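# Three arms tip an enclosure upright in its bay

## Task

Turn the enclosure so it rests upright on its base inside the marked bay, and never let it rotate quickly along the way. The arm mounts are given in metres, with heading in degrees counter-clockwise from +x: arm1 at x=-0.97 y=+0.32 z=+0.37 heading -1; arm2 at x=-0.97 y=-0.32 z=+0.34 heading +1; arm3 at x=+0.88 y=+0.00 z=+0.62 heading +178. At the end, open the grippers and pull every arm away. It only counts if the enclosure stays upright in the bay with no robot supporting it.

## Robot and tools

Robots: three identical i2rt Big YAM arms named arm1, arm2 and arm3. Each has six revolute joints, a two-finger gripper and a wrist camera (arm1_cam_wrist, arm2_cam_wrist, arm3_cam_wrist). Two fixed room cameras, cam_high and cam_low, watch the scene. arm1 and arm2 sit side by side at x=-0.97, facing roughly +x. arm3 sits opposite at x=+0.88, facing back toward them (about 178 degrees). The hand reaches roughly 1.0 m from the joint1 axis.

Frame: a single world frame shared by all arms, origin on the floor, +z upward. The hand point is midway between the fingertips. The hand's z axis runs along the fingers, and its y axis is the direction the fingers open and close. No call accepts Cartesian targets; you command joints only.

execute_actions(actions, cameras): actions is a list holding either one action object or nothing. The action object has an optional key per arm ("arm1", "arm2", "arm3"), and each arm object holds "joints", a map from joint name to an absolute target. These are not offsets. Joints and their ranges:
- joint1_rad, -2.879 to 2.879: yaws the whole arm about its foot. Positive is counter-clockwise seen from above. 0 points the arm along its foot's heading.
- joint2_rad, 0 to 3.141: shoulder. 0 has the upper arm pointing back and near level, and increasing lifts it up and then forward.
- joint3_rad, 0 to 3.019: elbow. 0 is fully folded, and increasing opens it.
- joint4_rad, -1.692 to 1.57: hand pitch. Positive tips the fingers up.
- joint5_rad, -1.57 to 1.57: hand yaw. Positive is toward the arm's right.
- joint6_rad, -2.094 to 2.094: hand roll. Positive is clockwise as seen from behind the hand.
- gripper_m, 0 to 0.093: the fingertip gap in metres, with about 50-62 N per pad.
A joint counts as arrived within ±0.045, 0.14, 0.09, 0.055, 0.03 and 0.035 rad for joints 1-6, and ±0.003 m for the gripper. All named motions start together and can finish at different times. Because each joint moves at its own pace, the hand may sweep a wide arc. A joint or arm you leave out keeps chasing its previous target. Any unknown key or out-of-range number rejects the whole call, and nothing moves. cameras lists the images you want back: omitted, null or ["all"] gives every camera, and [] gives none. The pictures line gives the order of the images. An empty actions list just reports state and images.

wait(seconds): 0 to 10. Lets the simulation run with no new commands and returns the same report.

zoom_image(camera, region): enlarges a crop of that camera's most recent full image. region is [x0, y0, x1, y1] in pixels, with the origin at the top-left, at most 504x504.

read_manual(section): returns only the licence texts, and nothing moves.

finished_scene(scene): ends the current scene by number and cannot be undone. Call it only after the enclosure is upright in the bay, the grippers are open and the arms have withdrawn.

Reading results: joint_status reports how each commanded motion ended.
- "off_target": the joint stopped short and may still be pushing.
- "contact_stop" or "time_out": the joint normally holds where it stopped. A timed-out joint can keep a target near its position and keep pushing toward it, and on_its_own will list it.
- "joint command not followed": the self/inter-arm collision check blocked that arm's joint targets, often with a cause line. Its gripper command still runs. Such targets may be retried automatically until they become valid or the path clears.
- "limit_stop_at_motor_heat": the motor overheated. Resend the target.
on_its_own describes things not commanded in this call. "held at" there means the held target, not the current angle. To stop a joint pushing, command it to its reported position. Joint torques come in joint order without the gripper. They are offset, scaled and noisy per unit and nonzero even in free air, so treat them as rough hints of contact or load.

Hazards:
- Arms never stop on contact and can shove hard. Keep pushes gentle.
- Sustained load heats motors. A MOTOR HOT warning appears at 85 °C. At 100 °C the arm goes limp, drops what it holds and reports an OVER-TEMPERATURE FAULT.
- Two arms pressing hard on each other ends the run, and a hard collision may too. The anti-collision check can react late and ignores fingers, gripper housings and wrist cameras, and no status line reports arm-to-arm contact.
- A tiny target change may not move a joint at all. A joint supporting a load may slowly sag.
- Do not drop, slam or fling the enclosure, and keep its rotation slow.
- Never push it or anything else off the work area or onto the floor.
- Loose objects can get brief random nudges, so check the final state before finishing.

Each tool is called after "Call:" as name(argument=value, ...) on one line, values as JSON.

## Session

Call:
execute_actions(actions=[])

Scene clock: 0.00 s.
Joint torques (N m, as the arm reports them, + toward a larger angle): no reading
Motor temperatures (°C, as the motors report them): arm1=[29 30 34 30 30 31] | arm2=[29 27 31 29 31 28] | arm3=[28 29 32 29 28 30]
arm1.joint_positions: joint1_rad=+0.158 joint2_rad=+0.487 joint3_rad=+1.399 joint4_rad=-1.180 joint5_rad=+0.291 joint6_rad=-0.443 gripper_m=+0.094
arm1.joint_status: not commanded
arm1.hand: x=-0.7906 y=+0.2910 z=+0.9814 quat_wxyz=(-0.580, +0.140, -0.777, +0.200) (m; scene frame)
arm2.joint_positions: joint1_rad=+0.350 joint2_rad=+0.629 joint3_rad=+1.398 joint4_rad=-1.432 joint5_rad=-0.079 joint6_rad=+0.333 gripper_m=+0.094
arm2.joint_status: not commanded
arm2.hand: x=-0.7634 y=-0.2217 z=+0.8659 quat_wxyz=(-0.400, +0.036, -0.898, -0.180) (m; scene frame)
arm3.joint_positions: joint1_rad=-0.020 joint2_rad=+0.487 joint3_rad=+1.395 joint4_rad=-1.358 joint5_rad=+0.157 joint6_rad=+0.188 gripper_m=+0.095
arm3.joint_status: not commanded
arm3.hand: x=+0.7068 y=+0.0298 z=+1.1820 quat_wxyz=(-0.035, +0.833, -0.139, -0.534) (m; scene frame)
pictures: arm1_cam_wrist, arm2_cam_wrist, arm3_cam_wrist, cam_high, cam_low
Images, in order (width x height): arm1_cam_wrist 504x504, arm2_cam_wrist 504x504, arm3_cam_wrist 504x504, cam_high 504x504, cam_low 504x504.

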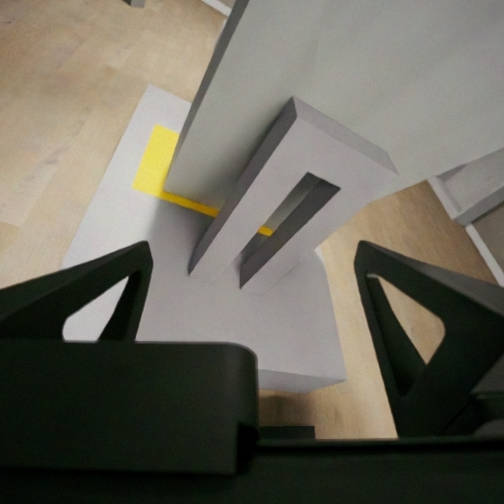

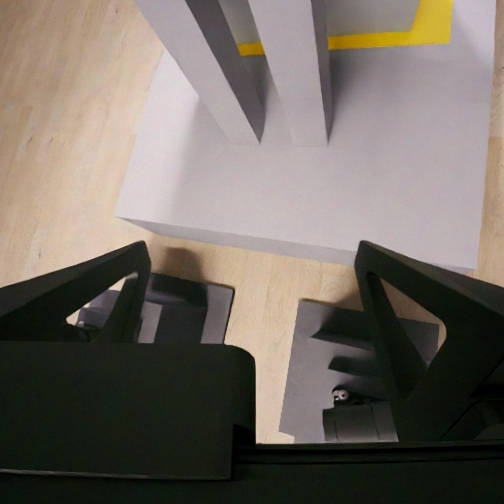

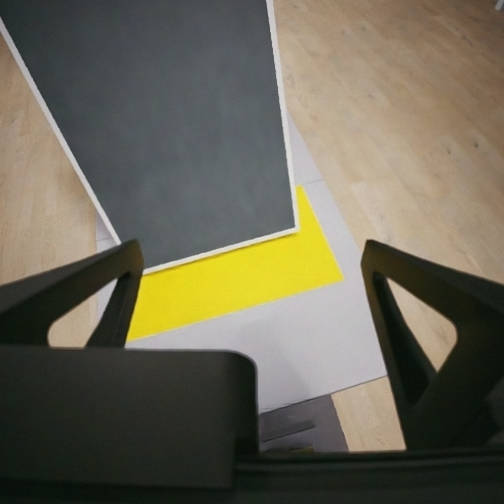

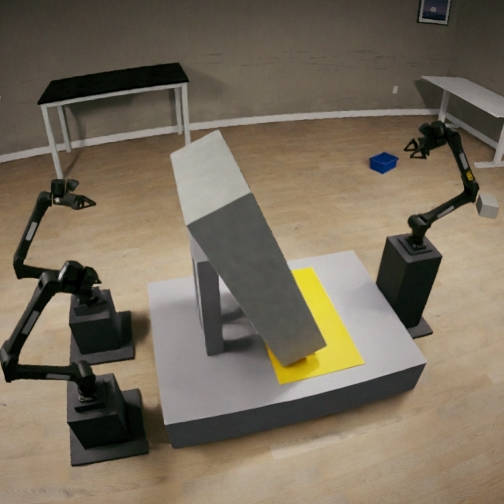

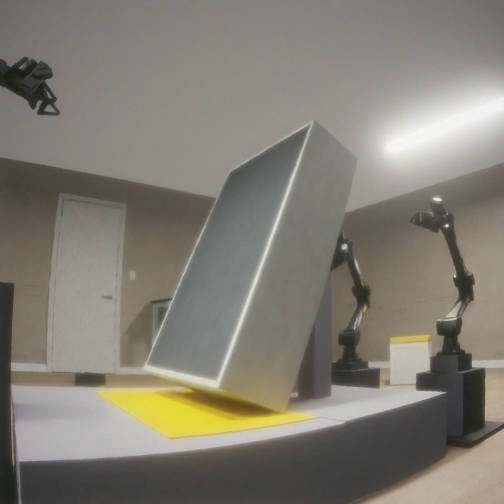

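Call:
execute_actions(actions=[])

Scene clock: 0.97 s.
Joint torques (N m, as the arm reports them, + toward a larger angle): arm1=[-0.55  2.7   7.55  2.41 -0.08 -0.01] | arm2=[-0.33  1.31  9.5   1.97 -0.06 -0.13] | arm3=[-0.64  4.15  8.47  2.13  0.02 -0.18]
Motor temperatures (°C, as the motors report them): arm1=[29 30 34 30 30 31] | arm2=[29 27 31 29 31 28] | arm3=[28 29 32 29 28 30]
arm1.joint_positions: joint1_rad=+0.158 joint2_rad=+0.487 joint3_rad=+1.399 joint4_rad=-1.180 joint5_rad=+0.291 joint6_rad=-0.443 gripper_m=+0.094
arm1.joint_status: not commanded
arm1.hand: x=-0.7906 y=+0.2910 z=+0.9814 quat_wxyz=(-0.580, +0.140, -0.777, +0.200) (m; scene frame)
arm2.joint_positions: joint1_rad=+0.350 joint2_rad=+0.629 joint3_rad=+1.398 joint4_rad=-1.432 joint5_rad=-0.079 joint6_rad=+0.333 gripper_m=+0.094
arm2.joint_status: not commanded
arm2.hand: x=-0.7634 y=-0.2217 z=+0.8659 quat_wxyz=(-0.400, +0.036, -0.898, -0.180) (m; scene frame)
arm3.joint_positions: joint1_rad=-0.020 joint2_rad=+0.487 joint3_rad=+1.395 joint4_rad=-1.358 joint5_rad=+0.157 joint6_rad=+0.188 gripper_m=+0.095
arm3.joint_status: not commanded
arm3.hand: x=+0.7068 y=+0.0298 z=+1.1820 quat_wxyz=(-0.035, +0.833, -0.139, -0.534) (m; scene frame)
pictures: arm1_cam_wrist, arm2_cam_wrist, arm3_cam_wrist, cam_high, cam_low
Images, in order (width x height): arm1_cam_wrist 504x504, arm2_cam_wrist 504x504, arm3_cam_wrist 504x504, cam_high 504x504, cam_low 504x504.

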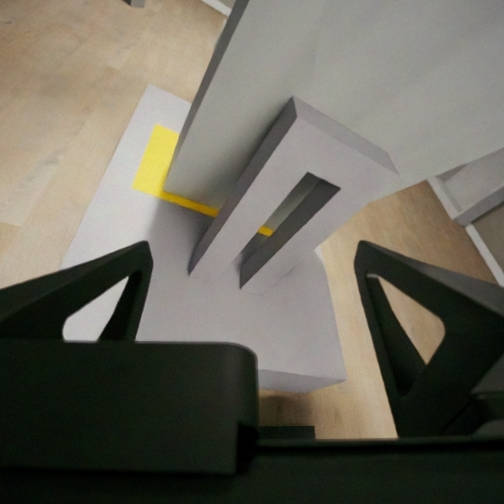

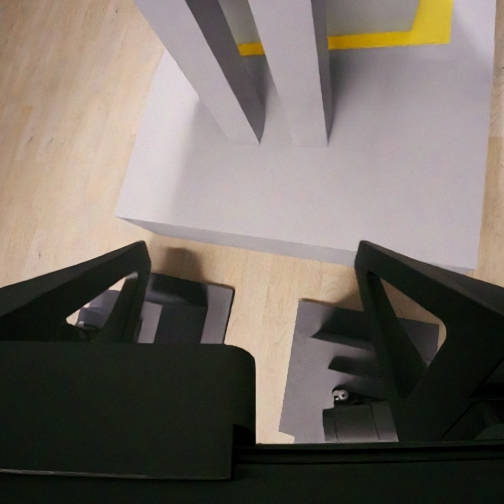

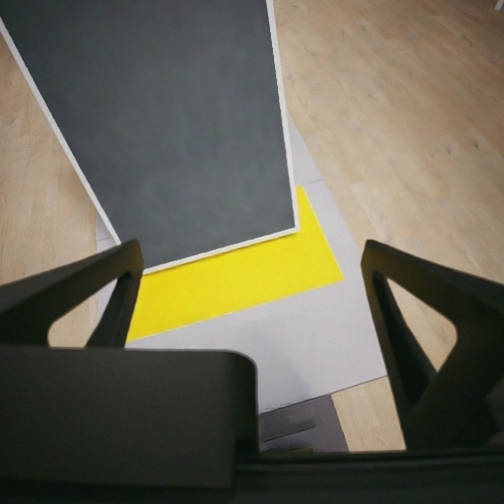

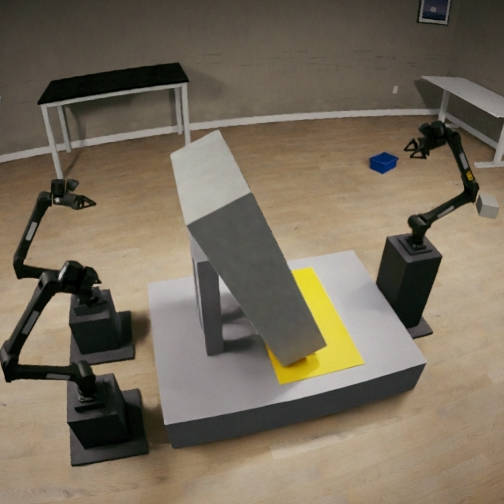

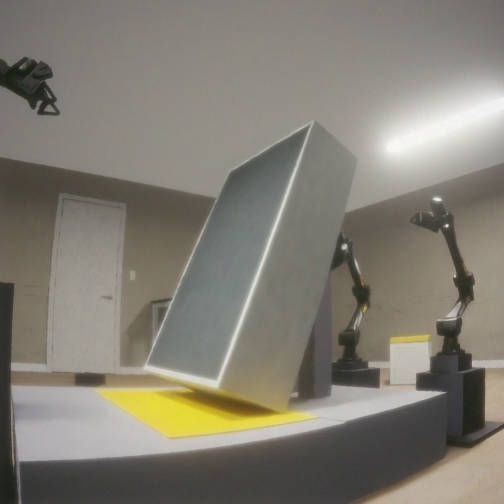

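Call:
zoom_image(camera="cam_high", region=[150, 110, 276, 236])

Call:
zoom_image(camera="cam_high", region=[250, 290, 376, 416])

Call:
zoom_image(camera="cam_high", region=[160, 220, 286, 366])

Region (150, 110, 276, 236) of cam_high's 504x504 image, scaled by 4.000, with more detail than that image has.

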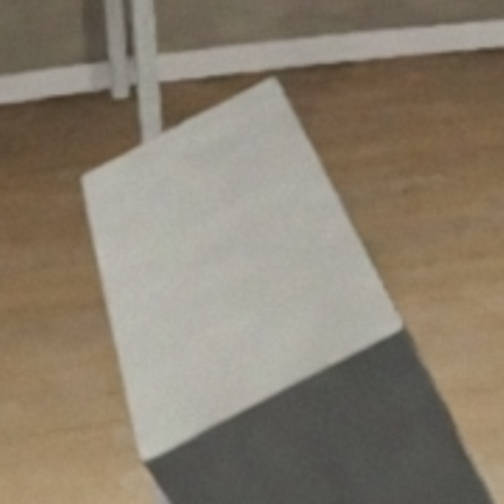

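Region (250, 290, 376, 416) of cam_high's 504x504 image, scaled by 4.000, with more detail than that image has.

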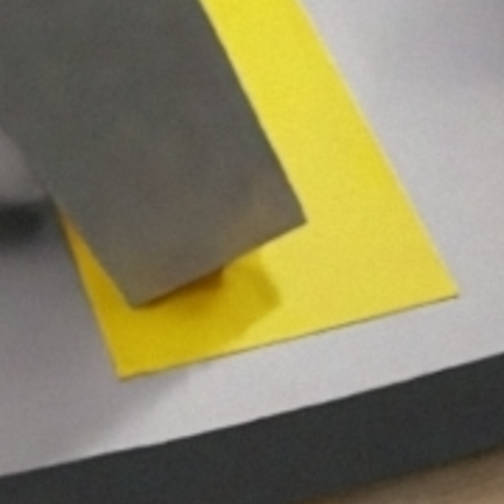

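Region (160, 220, 286, 366) of cam_high's 504x504 image, scaled by 3.452, with more detail than that image has; it fills the left 435 columns of this view, and the rest is white.

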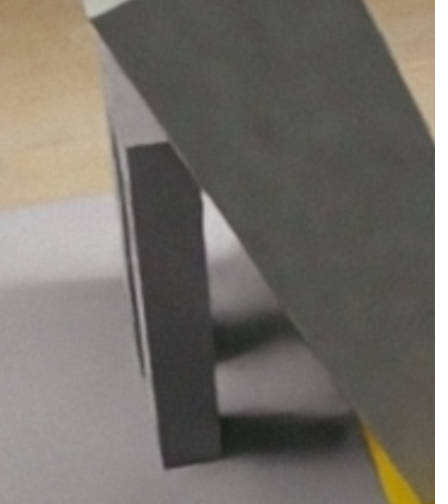

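Call:
zoom_image(camera="cam_high", region=[380, 110, 464, 194])

Call:
zoom_image(camera="cam_high", region=[40, 170, 166, 296])

Call:
zoom_image(camera="cam_high", region=[270, 240, 396, 366])

Region (380, 110, 464, 194) of cam_high's 504x504 image, scaled by 6.000, with more detail than that image has.

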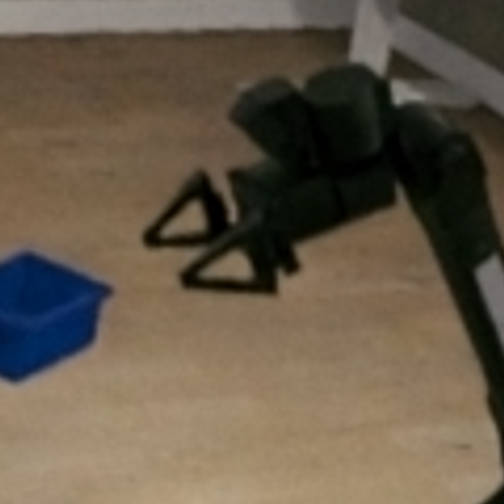

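Region (40, 170, 166, 296) of cam_high's 504x504 image, scaled by 4.000, with more detail than that image has.

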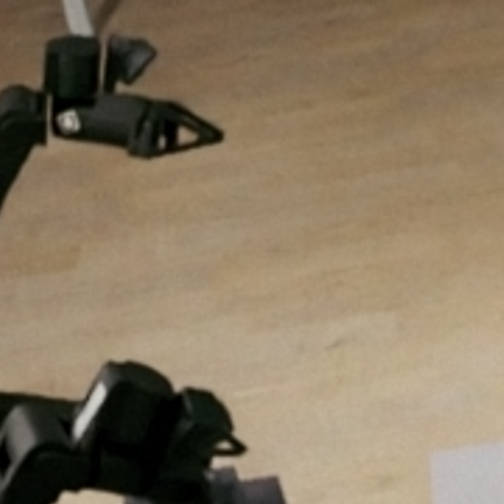

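Region (270, 240, 396, 366) of cam_high's 504x504 image, scaled by 4.000, with more detail than that image has.

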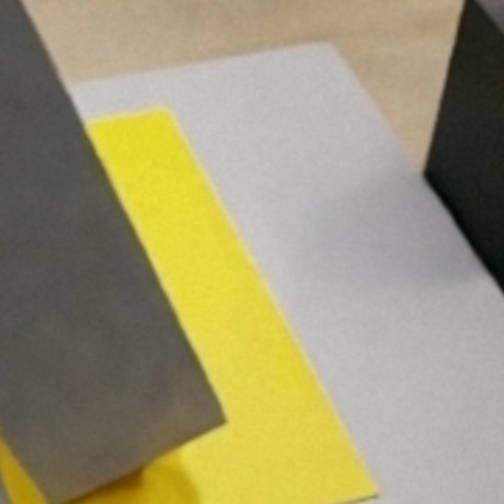

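Call:
execute_actions(actions=[{"arm1":{"joints":{"joint1_rad":-0.085,"joint2_rad":1.52,"joint3_rad":1.47,"joint4_rad":0.52,"joint5_rad":0,"joint6_rad":0,"gripper_m":0}},"arm2":{"joints":{"joint1_rad":0.08,"joint2_rad":1.425,"joint3_rad":1.475,"joint4_rad":0.43,"joint5_rad":0,"joint6_rad":0,"gripper_m":0}},"arm3":{"joints":{"joint1_rad":0.03,"joint2_rad":2.04,"joint3_rad":2.20,"joint4_rad":-0.12,"joint5_rad":0,"joint6_rad":0,"gripper_m":0}}}])

Scene clock: 14.77 s.
Joint torques (N m, as the arm reports them, + toward a larger angle): arm1=[ -0.78 -14.48  11.46   4.22  -0.23   0.07] | arm2=[ -0.89 -14.83  11.64   2.75   0.09  -0.24] | arm3=[ -0.87 -22.39  13.56   2.74  -0.24  -0.25]
Motor temperatures (°C, as the motors report them): arm1=[29 30 37 31 30 31] | arm2=[29 28 33 29 31 28] | arm3=[28 29 35 29 28 30]
arm1.joint_positions: joint1_rad=-0.080 joint2_rad=+1.539 joint3_rad=+1.439 joint4_rad=+0.472 joint5_rad=+0.003 joint6_rad=-0.014 gripper_m=+0.000
arm1.joint_status: all done
arm1.hand: x=-0.2945 y=+0.2497 z=+0.9403 quat_wxyz=(-0.827, -0.028, -0.561, +0.042) (m; scene frame)
arm2.joint_positions: joint1_rad=+0.083 joint2_rad=+1.440 joint3_rad=+1.452 joint4_rad=+0.409 joint5_rad=-0.004 joint6_rad=+0.014 gripper_m=+0.001
arm2.joint_status: all done
arm2.hand: x=-0.3245 y=-0.2473 z=+0.9646 quat_wxyz=(-0.839, +0.030, -0.542, -0.047) (m; scene frame)
arm3.joint_positions: joint1_rad=+0.024 joint2_rad=+2.043 joint3_rad=+2.157 joint4_rad=-0.140 joint5_rad=+0.004 joint6_rad=+0.011 gripper_m=+0.001
arm3.joint_status: all done
arm3.hand: x=-0.0011 y=+0.0025 z=+1.0949 quat_wxyz=(-0.004, +0.715, -0.004, -0.699) (m; scene frame)
pictures: arm1_cam_wrist, arm2_cam_wrist, arm3_cam_wrist, cam_high, cam_low
Images, in order (width x height): arm1_cam_wrist 504x504, arm2_cam_wrist 504x504, arm3_cam_wrist 504x504, cam_high 504x504, cam_low 504x504.

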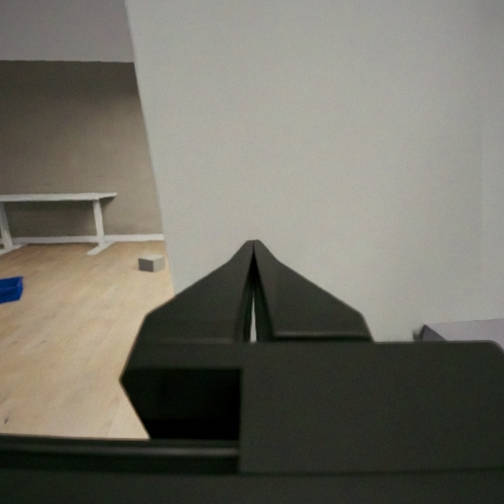

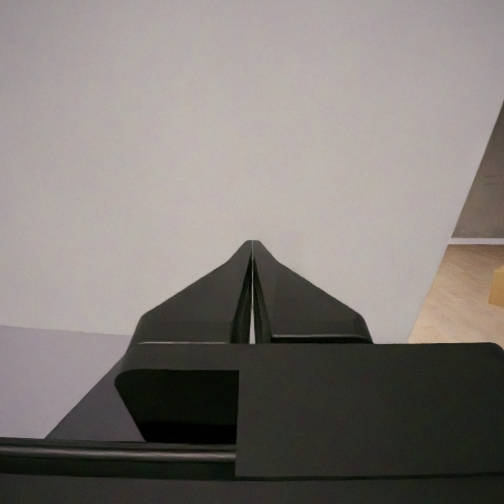

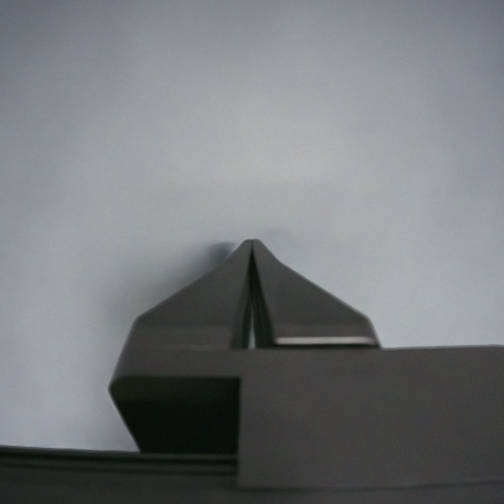

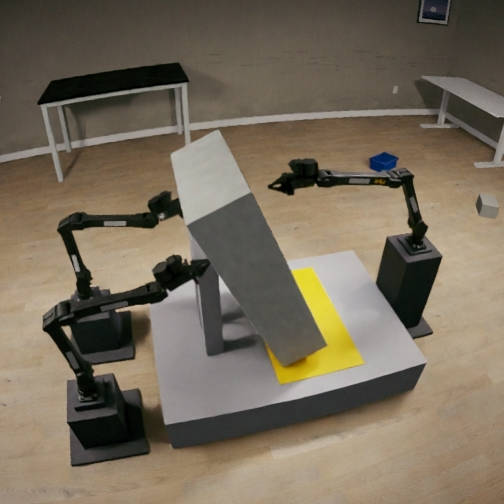

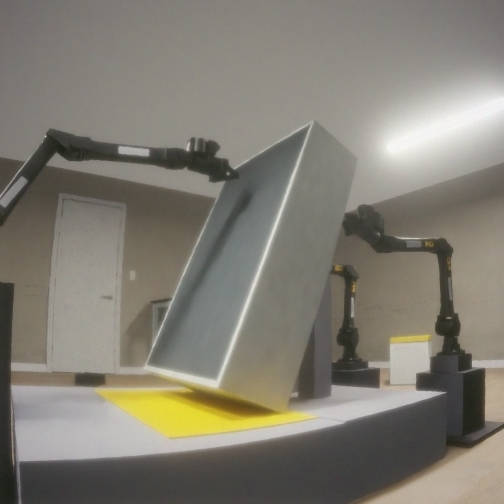

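Call:
execute_actions(actions=[{"arm1":{"joints":{"joint2_rad":1.641,"joint3_rad":1.603,"joint4_rad":0.445}},"arm2":{"joints":{"joint2_rad":1.551,"joint3_rad":1.62,"joint4_rad":0.375}},"arm3":{"joints":{"joint1_rad":0.055,"joint2_rad":2.075}}}], cameras=["cam_high","cam_low"])

Scene clock: 17.17 s.
Joint torques (N m, as the arm reports them, + toward a larger angle): arm1=[ -0.96 -12.95  13.67   1.61  -0.04   0.06] | arm2=[ -0.84 -14.35  14.47   1.36  -0.11  -0.23] | arm3=[ -1.42 -19.85  13.53   2.62  -0.17  -0.23]
Motor temperatures (°C, as the motors report them): arm1=[29 30 39 31 30 31] | arm2=[29 28 34 29 31 28] | arm3=[28 30 37 29 28 30]
arm1.joint_positions: joint1_rad=-0.080 joint2_rad=+1.618 joint3_rad=+1.541 joint4_rad=+0.454 joint5_rad=-0.002 joint6_rad=-0.012 gripper_m=+0.000
arm1.joint_status: all done
arm1.hand: x=-0.2646 y=+0.2478 z=+0.9449 quat_wxyz=(-0.828, -0.026, -0.559, +0.040) (m; scene frame)
arm2.joint_positions: joint1_rad=+0.081 joint2_rad=+1.537 joint3_rad=+1.562 joint4_rad=+0.384 joint5_rad=+0.001 joint6_rad=+0.014 gripper_m=+0.001
arm2.joint_status: all done
arm2.hand: x=-0.2860 y=-0.2453 z=+0.9628 quat_wxyz=(-0.835, +0.028, -0.548, -0.045) (m; scene frame)
arm3.joint_positions: joint1_rad=+0.054 joint2_rad=+2.043 joint3_rad=+2.157 joint4_rad=-0.140 joint5_rad=+0.003 joint6_rad=+0.011 gripper_m=+0.001
arm3.joint_status: all done
arm3.hand: x=-0.0010 y=-0.0238 z=+1.0946 quat_wxyz=(+0.006, +0.715, +0.007, -0.699) (m; scene frame)
pictures: cam_high, cam_low
Images, in order (width x height): cam_high 504x504, cam_low 504x504.

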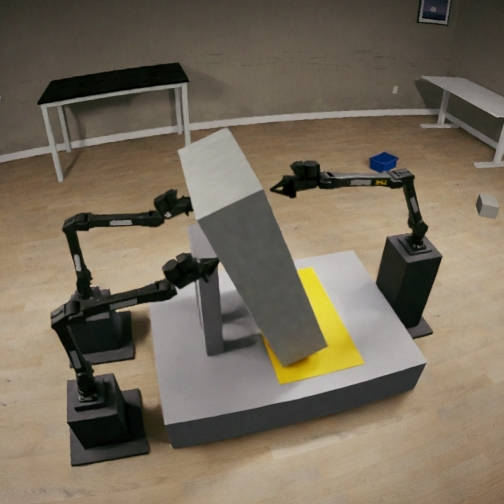

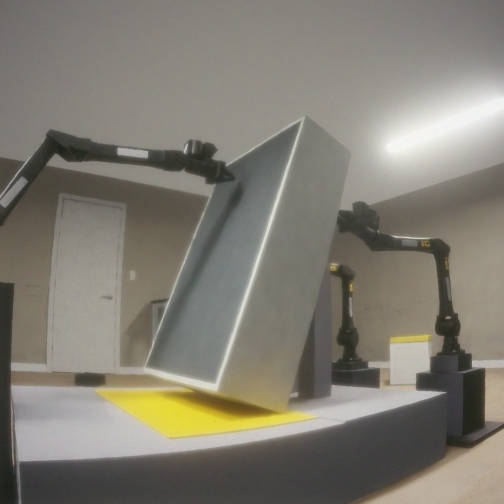

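Call:
zoom_image(camera="cam_high", region=[170, 110, 296, 236])

Call:
zoom_image(camera="cam_high", region=[250, 290, 376, 416])

Region (170, 110, 296, 236) of cam_high's 504x504 image, scaled by 4.000, with more detail than that image has.

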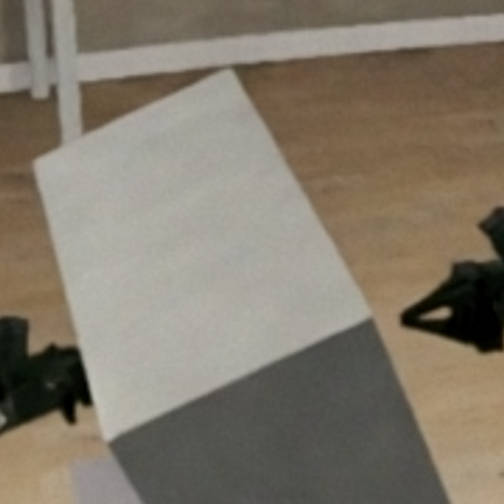

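Region (250, 290, 376, 416) of cam_high's 504x504 image, scaled by 4.000, with more detail than that image has.

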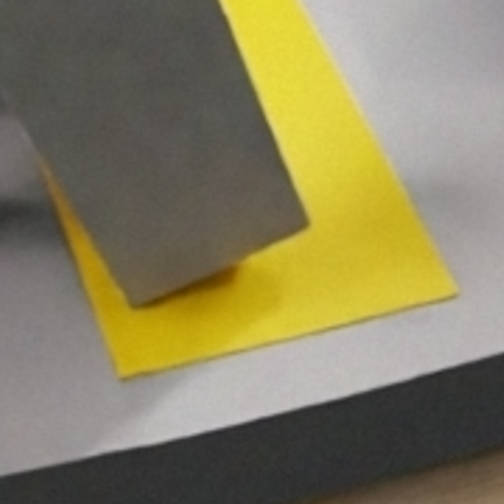

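Call:
execute_actions(actions=[{"arm1":{"joints":{"joint2_rad":1.699,"joint3_rad":1.696,"joint4_rad":0.41}},"arm2":{"joints":{"joint2_rad":1.617,"joint3_rad":1.713,"joint4_rad":0.34}},"arm3":{"joints":{"joint2_rad":2.035,"joint3_rad":2.055}}}], cameras=["arm3_cam_wrist","cam_high","cam_low"])

Scene clock: 20.13 s.
Joint torques (N m, as the arm reports them, + toward a larger angle): arm1=[ -0.8  -14.47  13.57   1.66  -0.03   0.06] | arm2=[ -0.2  -14.82  15.     1.39  -0.18  -0.28] | arm3=[ -1.5  -21.36  10.96   2.46  -0.19  -0.26]
Motor temperatures (°C, as the motors report them): arm1=[29 31 41 31 30 31] | arm2=[29 28 35 29 31 28] | arm3=[28 31 38 29 28 30]
arm1.joint_positions: joint1_rad=-0.080 joint2_rad=+1.681 joint3_rad=+1.635 joint4_rad=+0.417 joint5_rad=-0.002 joint6_rad=-0.012 gripper_m=+0.000
arm1.joint_status: all done
arm1.hand: x=-0.2398 y=+0.2455 z=+0.9488 quat_wxyz=(-0.826, -0.026, -0.561, +0.039) (m; scene frame)
arm2.joint_positions: joint1_rad=+0.079 joint2_rad=+1.603 joint3_rad=+1.650 joint4_rad=+0.349 joint5_rad=+0.002 joint6_rad=+0.014 gripper_m=+0.001
arm2.joint_status: all done
arm2.hand: x=-0.2601 y=-0.2441 z=+0.9641 quat_wxyz=(-0.832, +0.027, -0.553, -0.044) (m; scene frame)
arm3.joint_positions: joint1_rad=+0.054 joint2_rad=+2.025 joint3_rad=+2.050 joint4_rad=-0.133 joint5_rad=+0.003 joint6_rad=+0.011 gripper_m=+0.001
arm3.joint_status: all done
arm3.hand: x=+0.0032 y=-0.0231 z=+1.0439 quat_wxyz=(+0.005, +0.744, +0.007, -0.669) (m; scene frame)
pictures: arm3_cam_wrist, cam_high, cam_low
Images, in order (width x height): arm3_cam_wrist 504x504, cam_high 504x504, cam_low 504x504.

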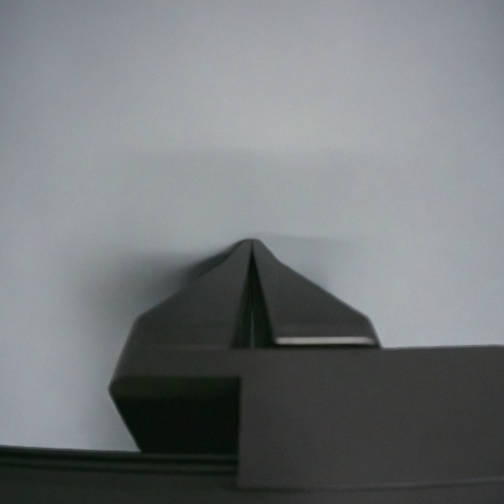

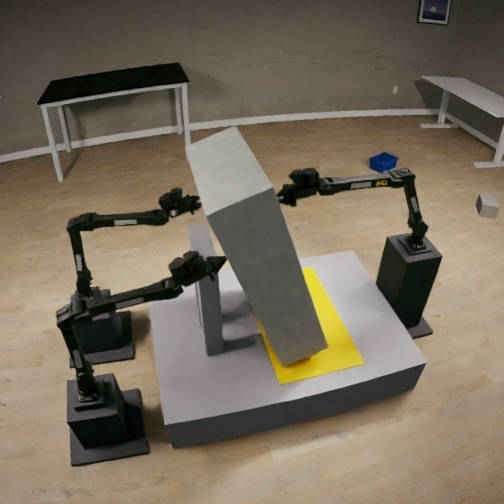

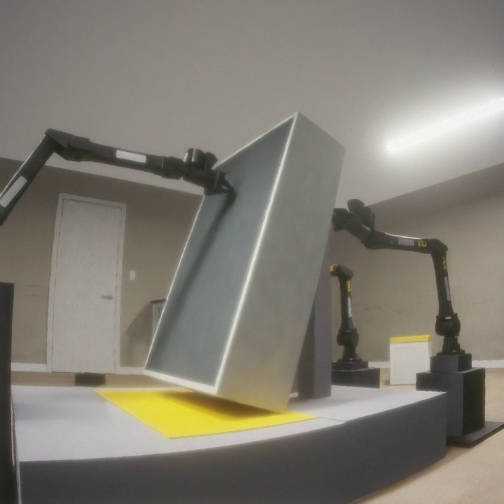

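Call:
zoom_image(camera="cam_high", region=[180, 110, 306, 236])

Call:
zoom_image(camera="cam_low", region=[180, 140, 280, 240])

Region (180, 110, 306, 236) of cam_high's 504x504 image, scaled by 4.000, with more detail than that image has.

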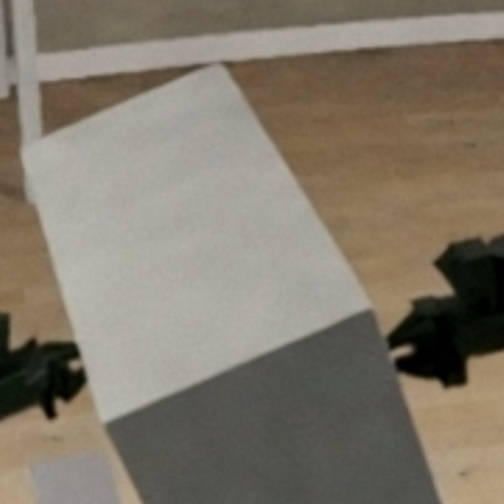

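Region (180, 140, 280, 240) of cam_low's 504x504 image, scaled by 5.040, with more detail than that image has.

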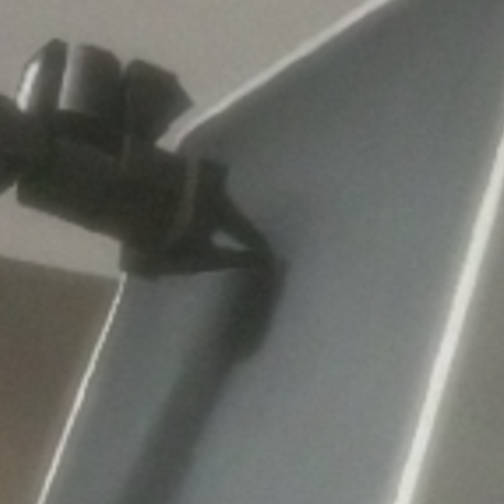

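Call:
execute_actions(actions=[{"arm1":{"joints":{"joint2_rad":1.767,"joint3_rad":1.804,"joint4_rad":0.368}},"arm2":{"joints":{"joint2_rad":1.686,"joint3_rad":1.819,"joint4_rad":0.30}}}], cameras=["cam_high","cam_low"])

Scene clock: 21.80 s.
Joint torques (N m, as the arm reports them, + toward a larger angle): arm1=[ -0.96 -14.52  14.89   1.65   0.08   0.05] | arm2=[  0.   -14.82  15.93   1.76  -0.18  -0.25] | arm3=[ -1.04 -17.75  11.54   2.52  -0.12  -0.24]
Motor temperatures (°C, as the motors report them): arm1=[29 31 42 31 30 31] | arm2=[29 28 36 29 31 28] | arm3=[28 31 38 29 28 30]
arm1.joint_positions: joint1_rad=-0.080 joint2_rad=+1.736 joint3_rad=+1.729 joint4_rad=+0.373 joint5_rad=-0.006 joint6_rad=-0.012 gripper_m=+0.000
arm1.joint_status: all done
arm1.hand: x=-0.2189 y=+0.2446 z=+0.9562 quat_wxyz=(-0.825, -0.025, -0.563, +0.038) (m; scene frame)
arm2.joint_positions: joint1_rad=+0.077 joint2_rad=+1.659 joint3_rad=+1.744 joint4_rad=+0.305 joint5_rad=+0.003 joint6_rad=+0.014 gripper_m=+0.001
arm2.joint_status: all done
arm2.hand: x=-0.2393 y=-0.2438 z=+0.9718 quat_wxyz=(-0.830, +0.026, -0.556, -0.042) (m; scene frame)
arm3.joint_positions: joint1_rad=+0.054 joint2_rad=+1.986 joint3_rad=+2.041 joint4_rad=-0.133 joint5_rad=+0.001 joint6_rad=+0.011 gripper_m=+0.001
arm3.joint_status: not commanded
arm3.hand: x=+0.0154 y=-0.0239 z=+1.0717 quat_wxyz=(+0.007, +0.733, +0.008, -0.680) (m; scene frame)
pictures: cam_high, cam_low
Images, in order (width x height): cam_high 504x504, cam_low 504x504.

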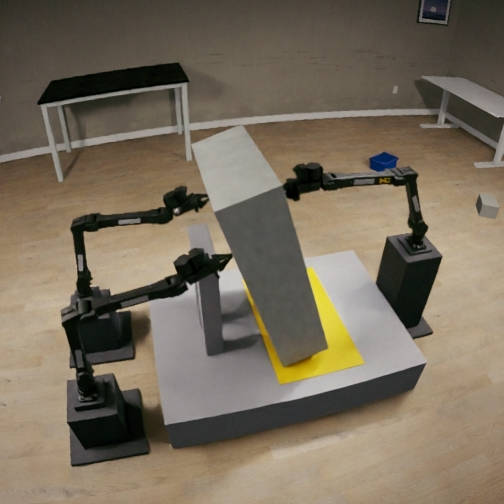

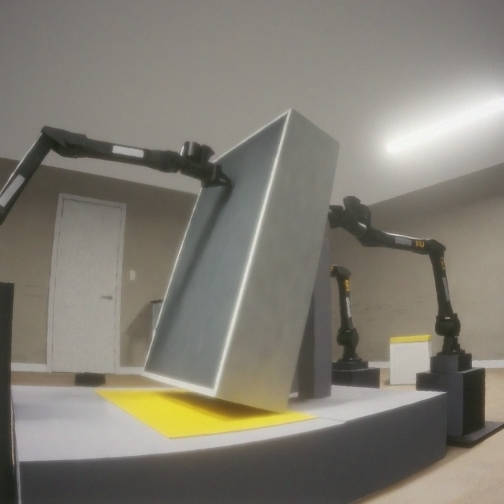

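Call:
zoom_image(camera="cam_high", region=[190, 110, 316, 236])

Region (190, 110, 316, 236) of cam_high's 504x504 image, scaled by 4.000, with more detail than that image has.

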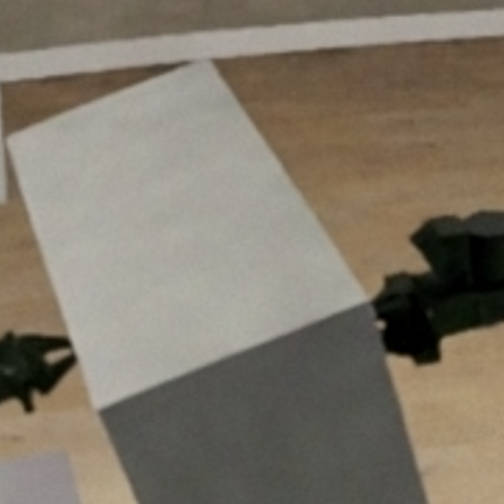

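Call:
execute_actions(actions=[{"arm1":{"joints":{"joint2_rad":1.832,"joint3_rad":1.916,"joint4_rad":0.319}},"arm2":{"joints":{"joint2_rad":1.754,"joint3_rad":1.928,"joint4_rad":0.255}},"arm3":{"joints":{"joint2_rad":1.938,"joint3_rad":1.905}}}], cameras=["cam_high","cam_low"])

Call:
zoom_image(camera="cam_high", region=[190, 150, 316, 276])

Scene clock: 24.60 s.
Joint torques (N m, as the arm reports them, + toward a larger angle): arm1=[ -0.83 -16.29  13.81   1.62  -0.02   0.05] | arm2=[ -0.44 -17.33  15.13   1.54  -0.22  -0.24] | arm3=[ -0.62 -16.01  10.89   2.52  -0.07  -0.26]
Motor temperatures (°C, as the motors report them): arm1=[29 31 44 31 30 31] | arm2=[29 28 37 29 31 28] | arm3=[28 32 39 29 28 30]
arm1.joint_positions: joint1_rad=-0.079 joint2_rad=+1.816 joint3_rad=+1.853 joint4_rad=+0.327 joint5_rad=-0.003 joint6_rad=-0.011 gripper_m=+0.000
arm1.joint_status: all done
arm1.hand: x=-0.1905 y=+0.2421 z=+0.9614 quat_wxyz=(-0.824, -0.026, -0.564, +0.038) (m; scene frame)
arm2.joint_positions: joint1_rad=+0.075 joint2_rad=+1.742 joint3_rad=+1.864 joint4_rad=+0.263 joint5_rad=+0.004 joint6_rad=+0.014 gripper_m=+0.001
arm2.joint_status: all done
arm2.hand: x=-0.2098 y=-0.2423 z=+0.9751 quat_wxyz=(-0.829, +0.025, -0.558, -0.041) (m; scene frame)
arm3.joint_positions: joint1_rad=+0.055 joint2_rad=+1.881 joint3_rad=+1.900 joint4_rad=-0.132 joint5_rad=+0.000 joint6_rad=+0.011 gripper_m=+0.001
arm3.joint_status: all done
arm3.hand: x=+0.0504 y=-0.0242 z=+1.0696 quat_wxyz=(+0.007, +0.745, +0.009, -0.666) (m; scene frame)
pictures: cam_high, cam_low
Images, in order (width x height): cam_high 504x504, cam_low 504x504.

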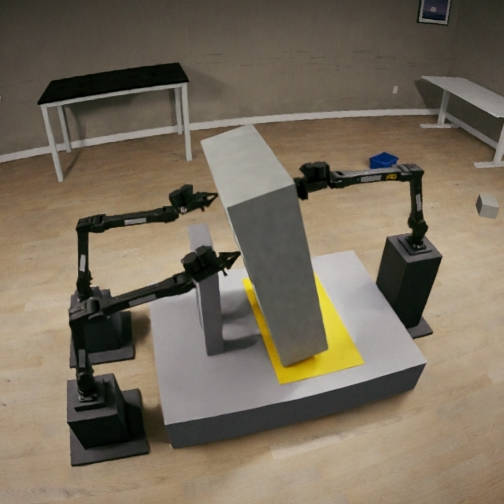

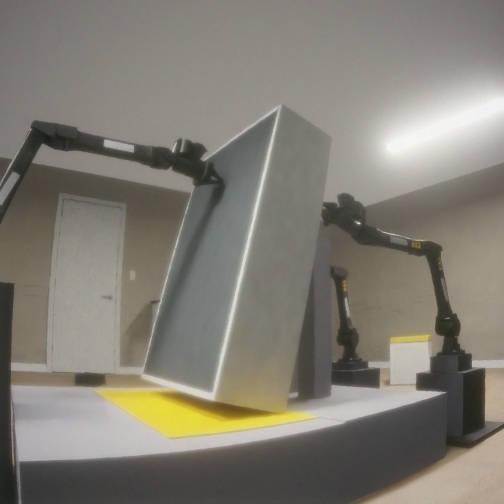

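Region (190, 150, 316, 276) of cam_high's 504x504 image, scaled by 4.000, with more detail than that image has.

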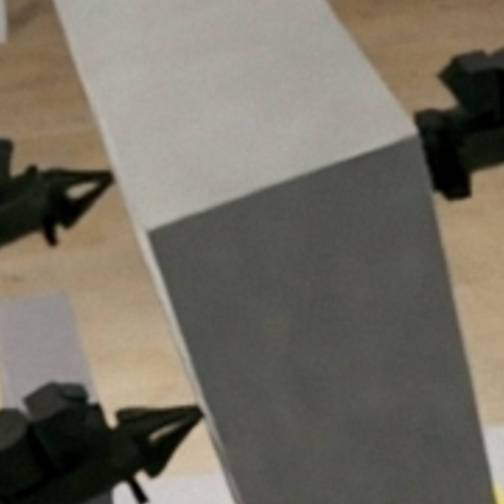

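Call:
execute_actions(actions=[{"arm1":{"joints":{"joint2_rad":1.908,"joint3_rad":2.043,"joint4_rad":0.268}},"arm2":{"joints":{"joint2_rad":1.831,"joint3_rad":2.051,"joint4_rad":0.209}},"arm3":{"joints":{"joint2_rad":1.853,"joint3_rad":1.792}}}], cameras=["cam_high","cam_low"])

Call:
zoom_image(camera="cam_high", region=[200, 150, 326, 276])

Scene clock: 26.67 s.
Joint torques (N m, as the arm reports them, + toward a larger angle): arm1=[ -0.4  -17.29  13.79   1.58  -0.02   0.05] | arm2=[ -0.31 -18.17  15.1    1.34  -0.22  -0.22] | arm3=[ -0.51 -13.69  12.24   2.43  -0.03  -0.24]
Motor temperatures (°C, as the motors report them): arm1=[29 32 45 31 30 31] | arm2=[29 29 38 29 31 28] | arm3=[28 32 39 29 28 30]
arm1.joint_positions: joint1_rad=-0.079 joint2_rad=+1.890 joint3_rad=+1.980 joint4_rad=+0.276 joint5_rad=-0.003 joint6_rad=-0.011 gripper_m=+0.000
arm1.joint_status: all done
arm1.hand: x=-0.1669 y=+0.2398 z=+0.9701 quat_wxyz=(-0.825, -0.026, -0.563, +0.038) (m; scene frame)
arm2.joint_positions: joint1_rad=+0.076 joint2_rad=+1.817 joint3_rad=+1.986 joint4_rad=+0.219 joint5_rad=+0.004 joint6_rad=+0.014 gripper_m=+0.001
arm2.joint_status: all done
arm2.hand: x=-0.1863 y=-0.2397 z=+0.9830 quat_wxyz=(-0.830, +0.025, -0.556, -0.042) (m; scene frame)
arm3.joint_positions: joint1_rad=+0.056 joint2_rad=+1.788 joint3_rad=+1.772 joint4_rad=-0.131 joint5_rad=+0.000 joint6_rad=+0.011 gripper_m=+0.001
arm3.joint_status: all done
arm3.hand: x=+0.0838 y=-0.0243 z=+1.0633 quat_wxyz=(+0.007, +0.757, +0.009, -0.654) (m; scene frame)
pictures: cam_high, cam_low
Images, in order (width x height): cam_high 504x504, cam_low 504x504.

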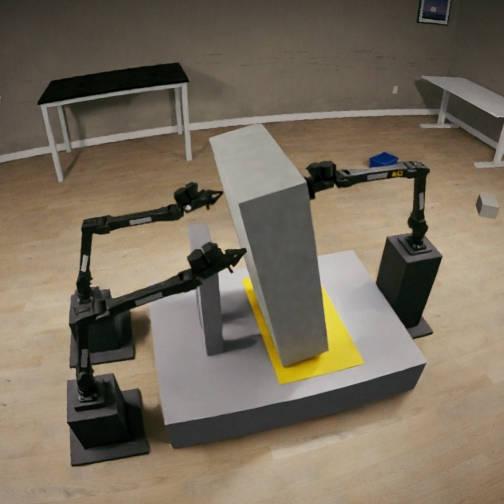

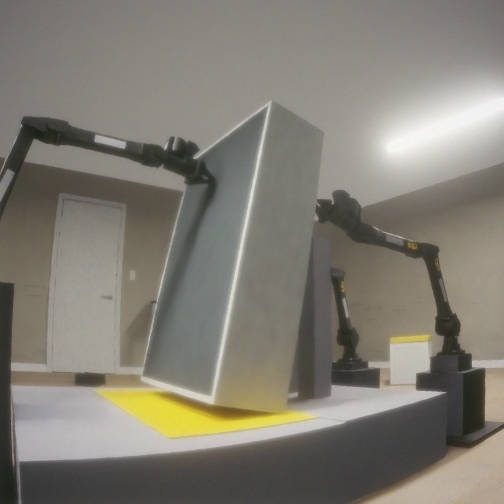

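Region (200, 150, 326, 276) of cam_high's 504x504 image, scaled by 4.000, with more detail than that image has.

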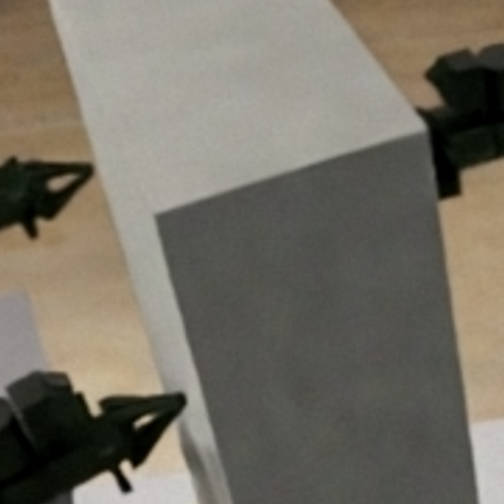

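Call:
execute_actions(actions=[{"arm1":{"joints":{"joint2_rad":1.78,"joint3_rad":1.91}},"arm2":{"joints":{"joint2_rad":1.70,"joint3_rad":1.92}},"arm3":{"joints":{"joint2_rad":1.80,"joint3_rad":1.628,"joint4_rad":0.022}}}], cameras=["cam_high","cam_low"])

Call:
zoom_image(camera="cam_high", region=[220, 140, 346, 266])

Scene clock: 29.77 s.
Joint torques (N m, as the arm reports them, + toward a larger angle): arm1=[ -0.86 -14.9    7.97   1.63  -0.02   0.05] | arm2=[ -0.02 -18.1    9.23   1.26  -0.22  -0.27] | arm3=[ -1.61 -10.59  11.5    2.68  -0.02  -0.23]
Motor temperatures (°C, as the motors report them): arm1=[29 32 46 31 30 31] | arm2=[29 29 38 29 31 28] | arm3=[28 32 40 29 28 30]
arm1.joint_positions: joint1_rad=-0.079 joint2_rad=+1.758 joint3_rad=+1.925 joint4_rad=+0.274 joint5_rad=-0.003 joint6_rad=-0.011 gripper_m=+0.000
arm1.joint_status: all done
arm1.hand: x=-0.2239 y=+0.2443 z=+1.0364 quat_wxyz=(-0.845, -0.025, -0.532, +0.039) (m; scene frame)
arm2.joint_positions: joint1_rad=+0.076 joint2_rad=+1.707 joint3_rad=+1.923 joint4_rad=+0.217 joint5_rad=+0.004 joint6_rad=+0.014 gripper_m=+0.001
arm2.joint_status: all done
arm2.hand: x=-0.2333 y=-0.2438 z=+1.0255 quat_wxyz=(-0.842, +0.025, -0.538, -0.042) (m; scene frame)
arm3.joint_positions: joint1_rad=+0.057 joint2_rad=+1.708 joint3_rad=+1.613 joint4_rad=+0.004 joint5_rad=-0.001 joint6_rad=+0.011 gripper_m=+0.001
arm3.joint_status: all done
arm3.hand: x=+0.1126 y=-0.0246 z=+1.0574 quat_wxyz=(+0.009, +0.738, +0.010, -0.675) (m; scene frame)
pictures: cam_high, cam_low
Images, in order (width x height): cam_high 504x504, cam_low 504x504.

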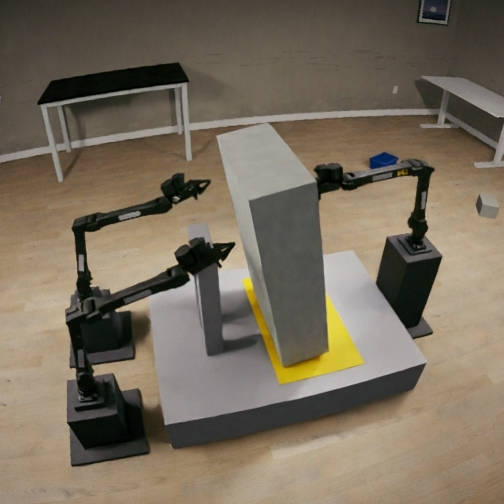

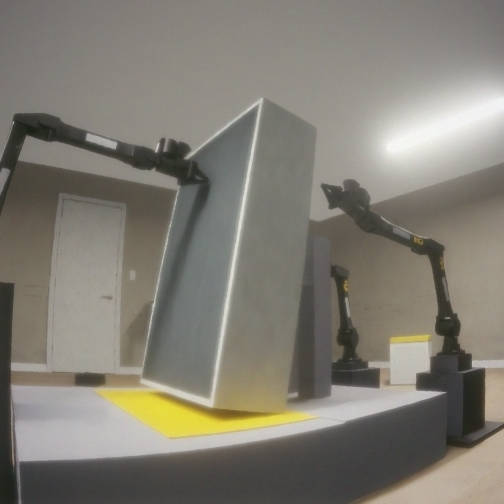

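Region (220, 140, 346, 266) of cam_high's 504x504 image, scaled by 4.000, with more detail than that image has.

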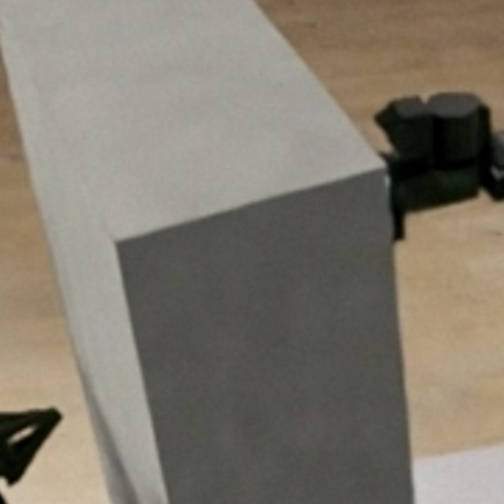

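Call:
execute_actions(actions=[{"arm3":{"joints":{"joint2_rad":1.713,"joint3_rad":1.504,"joint4_rad":0.145}}}], cameras=["cam_high","cam_low"])

Call:
zoom_image(camera="cam_high", region=[230, 140, 356, 266])

Scene clock: 31.57 s.
Joint torques (N m, as the arm reports them, + toward a larger angle): arm1=[ -0.87 -15.43   7.99   1.62  -0.02   0.05] | arm2=[ -0.15 -18.18   9.24   1.44  -0.21  -0.24] | arm3=[-1.01 -9.01 14.07  3.12  0.   -0.25]
Motor temperatures (°C, as the motors report them): arm1=[29 33 45 31 30 31] | arm2=[29 29 38 29 31 28] | arm3=[28 31 40 29 28 30]
arm1.joint_positions: joint1_rad=-0.079 joint2_rad=+1.758 joint3_rad=+1.925 joint4_rad=+0.274 joint5_rad=-0.003 joint6_rad=-0.011 gripper_m=+0.000
arm1.joint_status: not commanded
arm1.hand: x=-0.2239 y=+0.2443 z=+1.0364 quat_wxyz=(-0.845, -0.025, -0.532, +0.039) (m; scene frame)
arm2.joint_positions: joint1_rad=+0.076 joint2_rad=+1.707 joint3_rad=+1.923 joint4_rad=+0.217 joint5_rad=+0.004 joint6_rad=+0.014 gripper_m=+0.001
arm2.joint_status: not commanded
arm2.hand: x=-0.2333 y=-0.2438 z=+1.0255 quat_wxyz=(-0.842, +0.025, -0.538, -0.042) (m; scene frame)
arm3.joint_positions: joint1_rad=+0.059 joint2_rad=+1.618 joint3_rad=+1.456 joint4_rad=+0.115 joint5_rad=-0.002 joint6_rad=+0.011 gripper_m=+0.001
arm3.joint_status: all done
arm3.hand: x=+0.1485 y=-0.0252 z=+1.0517 quat_wxyz=(+0.010, +0.723, +0.011, -0.691) (m; scene frame)
pictures: cam_high, cam_low
Images, in order (width x height): cam_high 504x504, cam_low 504x504.

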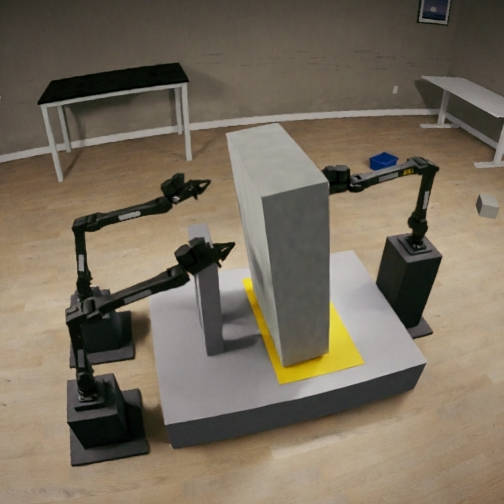

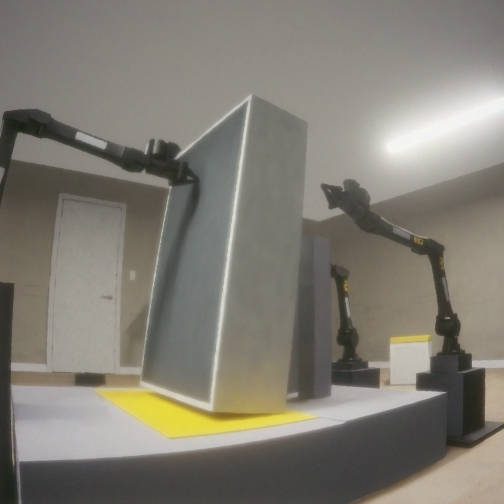

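Region (230, 140, 356, 266) of cam_high's 504x504 image, scaled by 4.000, with more detail than that image has.

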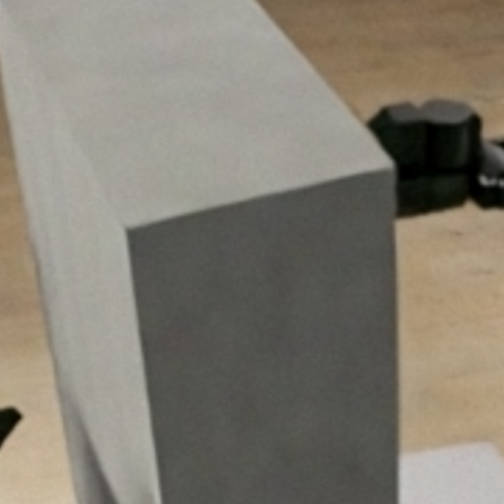

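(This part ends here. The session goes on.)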